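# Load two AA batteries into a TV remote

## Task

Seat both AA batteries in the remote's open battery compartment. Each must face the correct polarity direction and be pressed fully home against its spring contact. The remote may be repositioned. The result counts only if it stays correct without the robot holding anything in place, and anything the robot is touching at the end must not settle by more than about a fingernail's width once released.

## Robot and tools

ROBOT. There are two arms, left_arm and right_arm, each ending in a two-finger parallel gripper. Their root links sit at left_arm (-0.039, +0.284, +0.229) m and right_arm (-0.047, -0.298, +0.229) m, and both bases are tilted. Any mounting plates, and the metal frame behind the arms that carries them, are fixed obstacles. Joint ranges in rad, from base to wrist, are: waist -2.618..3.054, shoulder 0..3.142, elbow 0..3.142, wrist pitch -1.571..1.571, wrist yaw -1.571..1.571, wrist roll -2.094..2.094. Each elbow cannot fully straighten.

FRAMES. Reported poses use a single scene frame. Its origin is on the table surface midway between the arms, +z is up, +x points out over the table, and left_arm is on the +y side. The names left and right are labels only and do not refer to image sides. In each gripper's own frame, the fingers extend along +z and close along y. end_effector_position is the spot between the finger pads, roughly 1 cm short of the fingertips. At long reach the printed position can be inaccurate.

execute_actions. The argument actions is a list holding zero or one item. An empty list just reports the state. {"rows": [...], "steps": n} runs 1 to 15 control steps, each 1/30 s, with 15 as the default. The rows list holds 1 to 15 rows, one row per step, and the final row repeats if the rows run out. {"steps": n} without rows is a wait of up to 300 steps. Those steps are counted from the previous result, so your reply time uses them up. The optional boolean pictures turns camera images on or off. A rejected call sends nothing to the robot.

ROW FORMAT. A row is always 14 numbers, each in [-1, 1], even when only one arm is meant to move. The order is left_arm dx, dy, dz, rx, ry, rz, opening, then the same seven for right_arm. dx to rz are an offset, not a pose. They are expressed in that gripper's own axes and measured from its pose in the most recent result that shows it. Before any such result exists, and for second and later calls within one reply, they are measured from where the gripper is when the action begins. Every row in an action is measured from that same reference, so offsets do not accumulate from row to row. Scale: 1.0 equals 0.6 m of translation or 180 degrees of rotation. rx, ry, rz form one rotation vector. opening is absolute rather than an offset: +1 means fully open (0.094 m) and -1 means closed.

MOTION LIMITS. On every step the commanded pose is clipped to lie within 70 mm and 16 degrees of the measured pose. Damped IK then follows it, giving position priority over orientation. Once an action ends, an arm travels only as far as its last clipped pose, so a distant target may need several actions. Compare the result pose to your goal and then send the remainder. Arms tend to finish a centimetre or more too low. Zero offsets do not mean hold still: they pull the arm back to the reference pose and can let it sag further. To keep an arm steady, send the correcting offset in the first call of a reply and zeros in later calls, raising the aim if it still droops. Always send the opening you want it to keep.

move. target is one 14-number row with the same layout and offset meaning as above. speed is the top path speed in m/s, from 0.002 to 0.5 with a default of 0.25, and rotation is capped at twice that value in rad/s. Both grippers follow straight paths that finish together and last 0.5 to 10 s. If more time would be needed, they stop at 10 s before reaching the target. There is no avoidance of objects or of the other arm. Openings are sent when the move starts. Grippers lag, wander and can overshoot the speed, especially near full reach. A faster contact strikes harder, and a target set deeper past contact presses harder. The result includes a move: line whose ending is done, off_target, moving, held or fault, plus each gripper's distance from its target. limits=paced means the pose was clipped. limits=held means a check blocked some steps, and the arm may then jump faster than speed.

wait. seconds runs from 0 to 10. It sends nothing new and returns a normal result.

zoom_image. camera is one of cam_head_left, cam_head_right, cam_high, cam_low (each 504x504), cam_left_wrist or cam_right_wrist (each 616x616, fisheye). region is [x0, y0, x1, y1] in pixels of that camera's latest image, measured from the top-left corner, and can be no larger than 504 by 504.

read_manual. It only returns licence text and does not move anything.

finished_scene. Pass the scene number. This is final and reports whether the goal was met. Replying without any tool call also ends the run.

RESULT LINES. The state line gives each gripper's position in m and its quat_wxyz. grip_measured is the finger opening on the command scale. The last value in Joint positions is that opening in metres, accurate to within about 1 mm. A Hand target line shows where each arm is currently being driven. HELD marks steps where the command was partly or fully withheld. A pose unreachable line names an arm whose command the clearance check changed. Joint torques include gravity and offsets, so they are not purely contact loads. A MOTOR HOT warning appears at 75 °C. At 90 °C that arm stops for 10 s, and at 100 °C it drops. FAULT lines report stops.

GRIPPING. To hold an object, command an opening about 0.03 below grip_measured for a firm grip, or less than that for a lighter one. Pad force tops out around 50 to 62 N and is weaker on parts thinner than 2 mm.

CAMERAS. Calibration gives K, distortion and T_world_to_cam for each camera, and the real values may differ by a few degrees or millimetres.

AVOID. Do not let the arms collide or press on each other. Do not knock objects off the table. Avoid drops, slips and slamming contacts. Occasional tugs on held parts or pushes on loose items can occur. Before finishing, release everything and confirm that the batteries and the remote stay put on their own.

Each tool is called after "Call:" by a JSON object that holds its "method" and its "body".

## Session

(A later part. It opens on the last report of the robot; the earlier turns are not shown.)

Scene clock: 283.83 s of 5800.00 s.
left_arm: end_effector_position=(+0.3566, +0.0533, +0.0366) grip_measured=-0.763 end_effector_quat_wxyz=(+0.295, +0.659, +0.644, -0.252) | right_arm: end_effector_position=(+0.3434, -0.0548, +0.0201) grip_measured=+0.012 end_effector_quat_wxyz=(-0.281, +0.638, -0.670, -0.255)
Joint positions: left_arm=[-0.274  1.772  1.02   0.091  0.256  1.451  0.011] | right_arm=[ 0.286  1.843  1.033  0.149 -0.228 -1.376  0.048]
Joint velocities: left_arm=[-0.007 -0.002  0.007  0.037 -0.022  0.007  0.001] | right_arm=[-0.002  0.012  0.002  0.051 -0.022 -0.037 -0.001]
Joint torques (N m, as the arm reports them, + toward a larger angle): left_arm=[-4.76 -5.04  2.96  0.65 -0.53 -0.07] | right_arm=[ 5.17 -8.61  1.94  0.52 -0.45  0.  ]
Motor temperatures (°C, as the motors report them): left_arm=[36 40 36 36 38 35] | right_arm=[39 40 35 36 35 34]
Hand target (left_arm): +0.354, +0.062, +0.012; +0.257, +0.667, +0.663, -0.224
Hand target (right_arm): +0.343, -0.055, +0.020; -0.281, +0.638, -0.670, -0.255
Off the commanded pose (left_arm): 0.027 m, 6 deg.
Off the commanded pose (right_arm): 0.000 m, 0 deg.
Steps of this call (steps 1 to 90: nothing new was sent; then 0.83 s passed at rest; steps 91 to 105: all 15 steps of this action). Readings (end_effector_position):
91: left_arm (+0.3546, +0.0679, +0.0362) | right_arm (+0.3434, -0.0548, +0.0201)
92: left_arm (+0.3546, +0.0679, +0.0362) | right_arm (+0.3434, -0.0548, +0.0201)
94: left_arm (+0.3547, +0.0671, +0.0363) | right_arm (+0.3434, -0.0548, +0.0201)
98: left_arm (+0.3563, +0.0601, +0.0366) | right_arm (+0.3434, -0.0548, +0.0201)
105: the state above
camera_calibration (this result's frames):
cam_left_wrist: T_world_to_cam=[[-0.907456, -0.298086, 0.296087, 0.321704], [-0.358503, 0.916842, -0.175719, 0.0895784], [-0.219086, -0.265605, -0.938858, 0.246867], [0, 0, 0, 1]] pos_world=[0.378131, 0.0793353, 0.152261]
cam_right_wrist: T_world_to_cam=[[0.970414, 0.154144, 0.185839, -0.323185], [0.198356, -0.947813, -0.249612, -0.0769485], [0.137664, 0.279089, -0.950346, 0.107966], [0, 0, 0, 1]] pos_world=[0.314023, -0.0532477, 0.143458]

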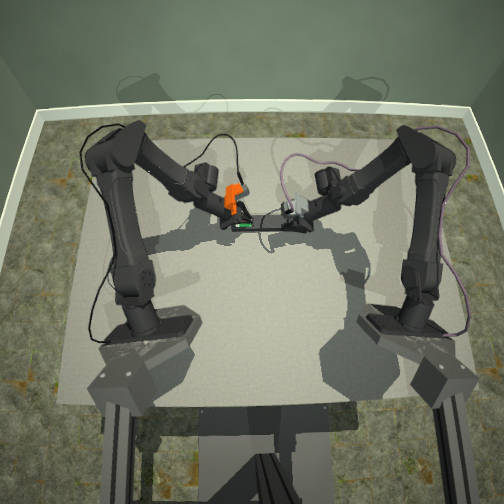

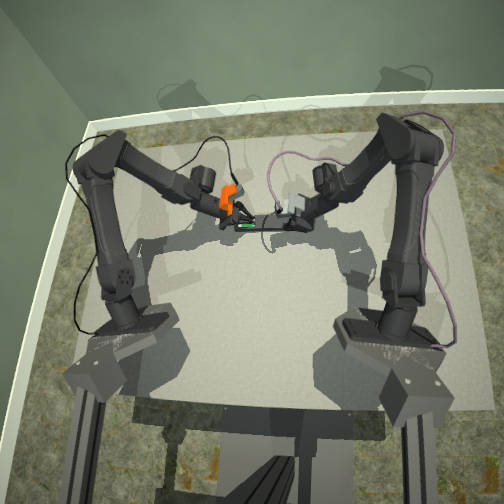

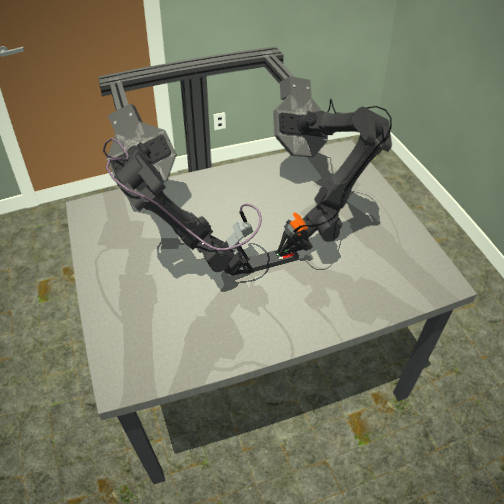

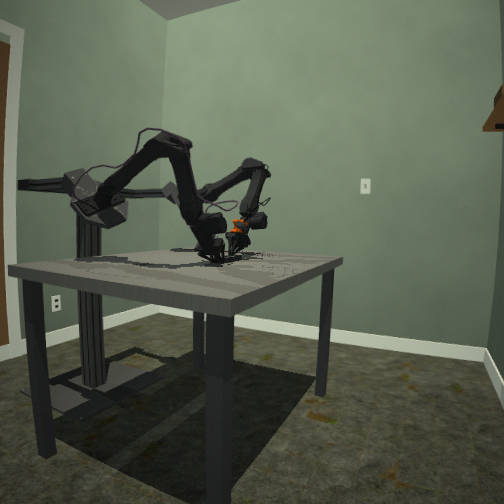

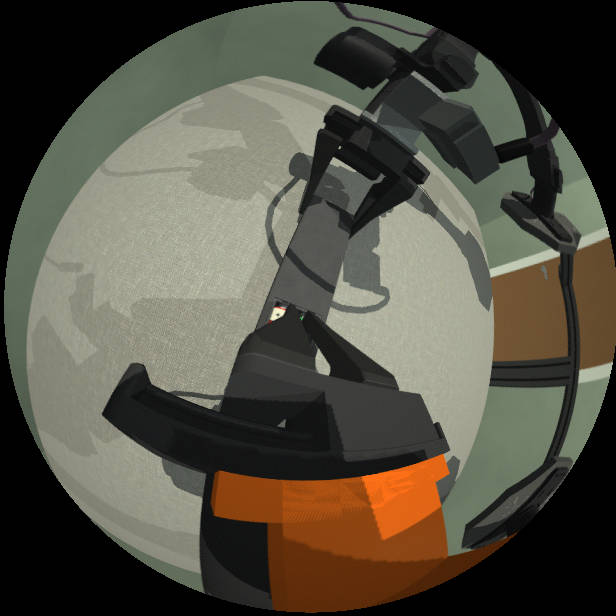

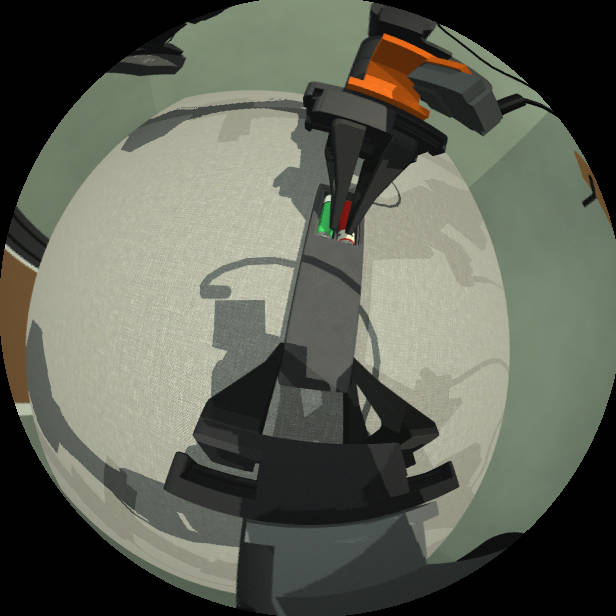

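The height stayed constant along both batteries, so they lie flat. Retracting the left arm and releasing the remote.

Call:
{"method": "move", "body": {"target": [0,0,-0.13,0,0,0,-0.76,0,0,0,0,0,0,0.7], "speed": 0.1}}

Call:
{"method": "move", "body": {"target": [0,0,0,0,0,0,-0.76,0,0,-0.1,0,0,0,0.7], "speed": 0.1}}

Call:
{"method": "zoom_image", "body": {"camera": "cam_left_wrist", "region": [230, 220, 370, 360]}}

Call:
{"method": "zoom_image", "body": {"camera": "cam_high", "region": [250, 230, 320, 290]}}

Scene clock: 288.70 s of 5800.00 s.
left_arm: end_effector_position=(+0.3700, +0.1105, +0.0911) grip_measured=-0.763 end_effector_quat_wxyz=(+0.301, +0.658, +0.650, -0.233) | right_arm: end_effector_position=(+0.3438, -0.0559, +0.0193) grip_measured=+0.698 end_effector_quat_wxyz=(-0.280, +0.638, -0.671, -0.254)
Joint positions: left_arm=[-0.209  1.488  0.949 -0.098  0.285  1.488  0.011] | right_arm=[ 0.284  1.843  1.033  0.149 -0.226 -1.376  0.08 ]
Joint velocities: left_arm=[ 0.002  0.002  0.012  0.007 -0.022  0.051  0.001] | right_arm=[-0.007 -0.007 -0.017 -0.051  0.037  0.037 -0.002]
Joint torques (N m, as the arm reports them, + toward a larger angle): left_arm=[-3.6  -9.3   0.37  0.47  0.55  0.12] | right_arm=[ 5.3  -8.61  1.91  0.53 -0.47 -0.01]
Motor temperatures (°C, as the motors report them): left_arm=[36 40 36 36 38 35] | right_arm=[39 41 35 36 35 34]
Hand target (left_arm): +0.355, +0.109, +0.092; +0.295, +0.660, +0.644, -0.251
Hand target (right_arm): +0.343, -0.055, +0.020; -0.281, +0.638, -0.670, -0.255
Off the commanded pose (left_arm): 0.017 m, 2 deg.
Off the commanded pose (right_arm): 0.001 m, 0 deg.
After step 90, 0.53 s passed at rest.
move: off_target (left_arm)
camera_calibration (this result's frames):
cam_left_wrist: T_world_to_cam=[[-0.908289, -0.324348, 0.264215, 0.340873], [-0.374778, 0.911504, -0.169417, 0.0575513], [-0.185883, -0.252901, -0.949467, 0.303444], [0, 0, 0, 1]] pos_world=[0.387586, 0.134845, 0.207796]
cam_right_wrist: T_world_to_cam=[[0.970682, 0.153111, 0.185293, -0.323354], [0.196644, -0.949152, -0.245849, -0.0778287], [0.138229, 0.275078, -0.951433, 0.107031], [0, 0, 0, 1]] pos_world=[0.314384, -0.053804, 0.142614]

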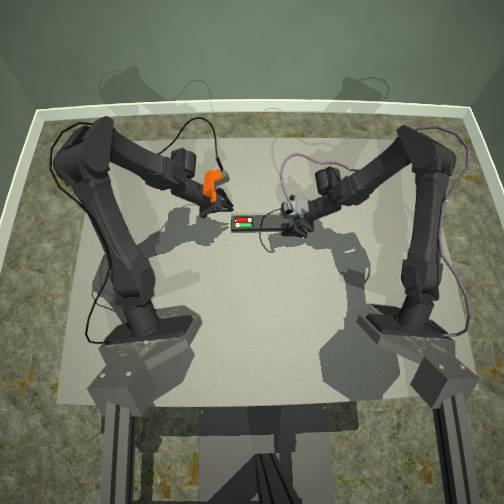

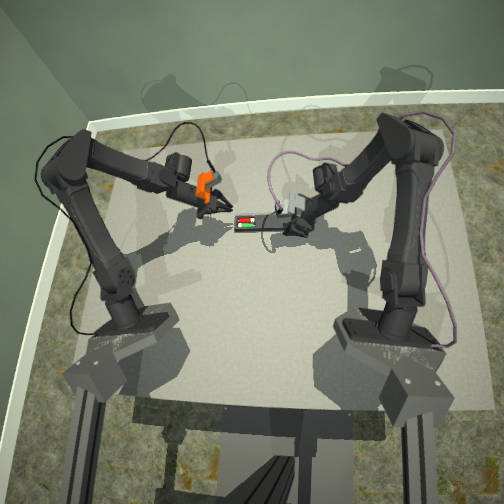

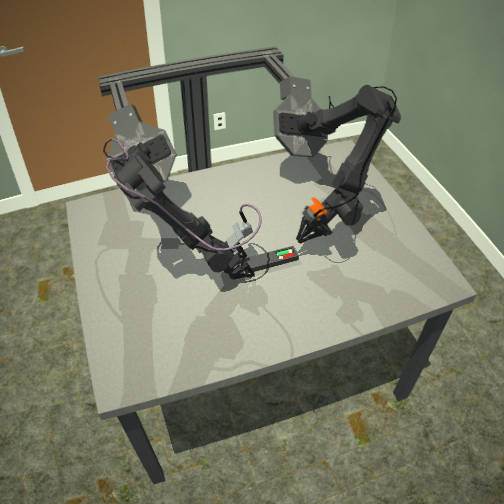

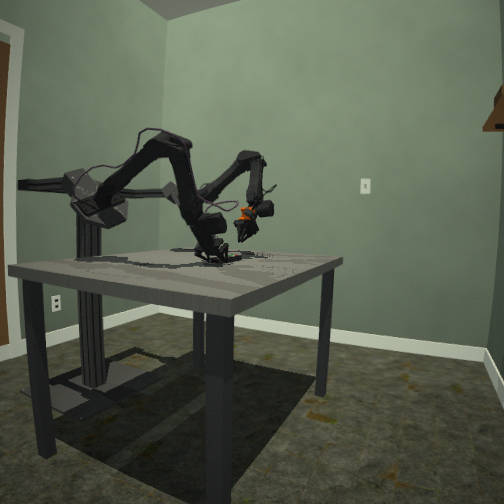

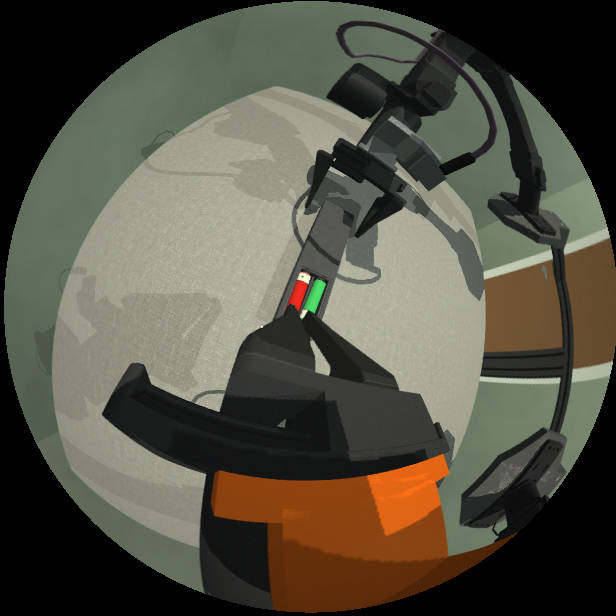

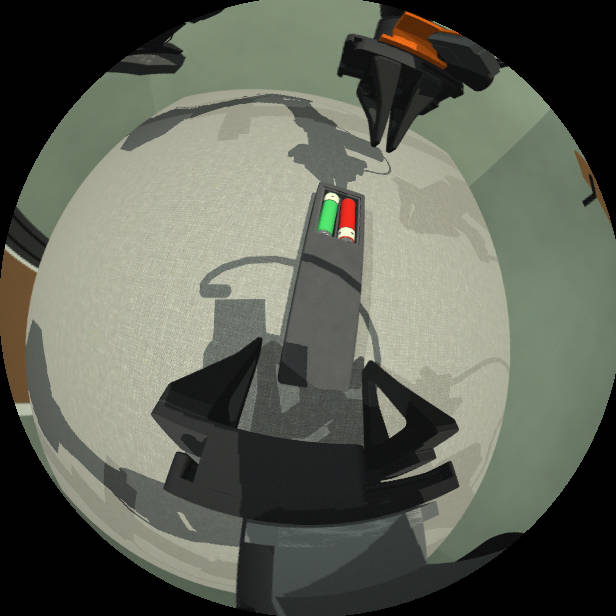

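Scene clock: 289.83 s of 5800.00 s.
left_arm: end_effector_position=(+0.3700, +0.1105, +0.0911) grip_measured=-0.763 end_effector_quat_wxyz=(+0.301, +0.658, +0.650, -0.233) | right_arm: end_effector_position=(+0.3483, -0.0993, +0.0566) grip_measured=+0.698 end_effector_quat_wxyz=(-0.277, +0.636, -0.679, -0.240)
Joint positions: left_arm=[-0.209  1.488  0.949 -0.098  0.285  1.488  0.011] | right_arm=[ 0.24   1.627  0.938  0.039 -0.232 -1.392  0.08 ]
Joint velocities: left_arm=[ 0.012  0.012  0.012  0.022 -0.051 -0.037 -0.001] | right_arm=[ 0.002 -0.007 -0.002  0.022 -0.007  0.037 -0.   ]
Joint torques (N m, as the arm reports them, + toward a larger angle): left_arm=[-3.82 -8.53  2.26  0.62  0.33  0.02] | right_arm=[ 4.24 -9.55  1.22  0.35 -0.72 -0.09]
Motor temperatures (°C, as the motors report them): left_arm=[36 40 36 36 38 35] | right_arm=[39 41 35 36 35 34]
Hand target (left_arm): +0.370, +0.111, +0.091; +0.301, +0.658, +0.650, -0.233
Hand target (right_arm): +0.340, -0.097, +0.062; -0.280, +0.638, -0.671, -0.254
Off the commanded pose (left_arm): 0.000 m, 0 deg.
Off the commanded pose (right_arm): 0.010 m, 2 deg.
move: done
camera_calibration (this result's frames):
cam_left_wrist: T_world_to_cam=[[-0.908289, -0.324348, 0.264215, 0.340873], [-0.374778, 0.911504, -0.169417, 0.0575513], [-0.185883, -0.252901, -0.949467, 0.303444], [0, 0, 0, 1]] pos_world=[0.387586, 0.134845, 0.207796]
cam_right_wrist: T_world_to_cam=[[0.971911, 0.137807, 0.190785, -0.3303], [0.179306, -0.958653, -0.220981, -0.10702], [0.152444, 0.248983, -0.956435, 0.146595], [0, 0, 0, 1]] pos_world=[0.317864, -0.0935769, 0.179576]

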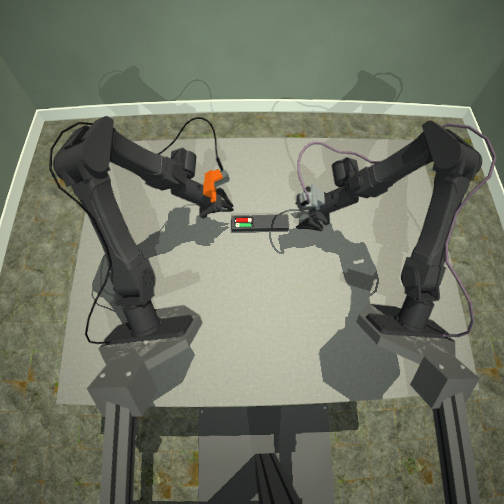

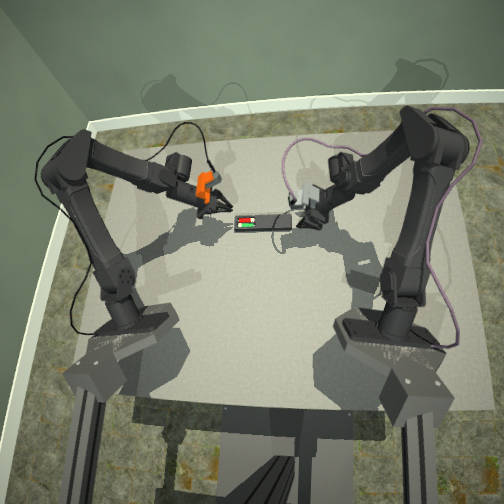

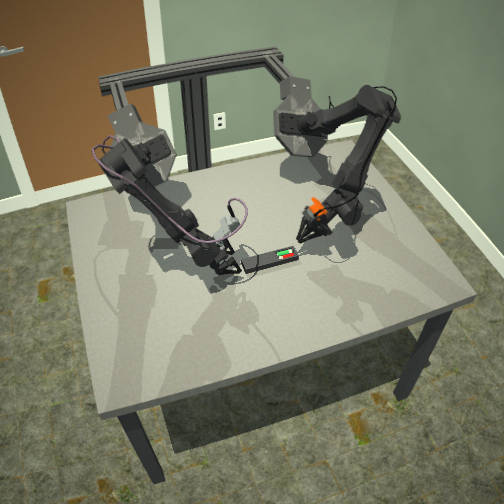

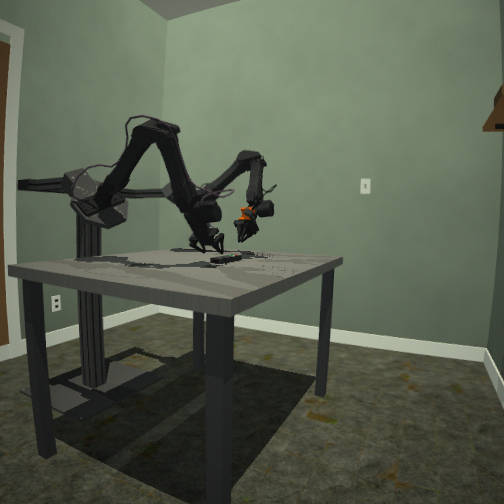

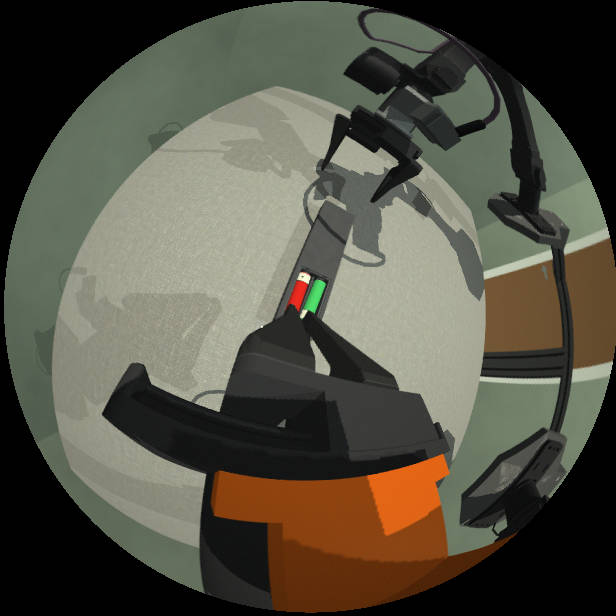

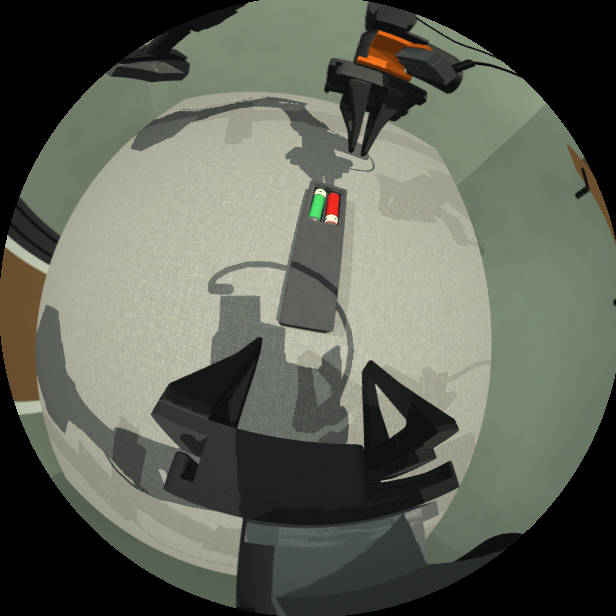

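Region (230, 220, 370, 360) of cam_left_wrist's 616x616 image, scaled by 3.600, with more detail than that image has.

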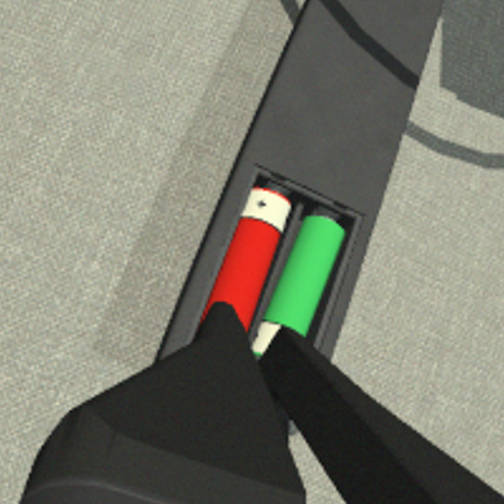

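Region (250, 230, 320, 290) of cam_high's 504x504 image, scaled by 7.200, with more detail than that image has; it fills the top 432 rows of this view, and the rest is white.

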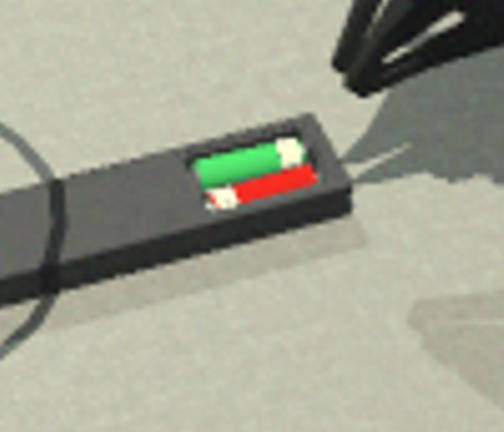

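Call:
{"method": "finished_scene", "body": {"scene": 2}}

The scene is finished: the task was done.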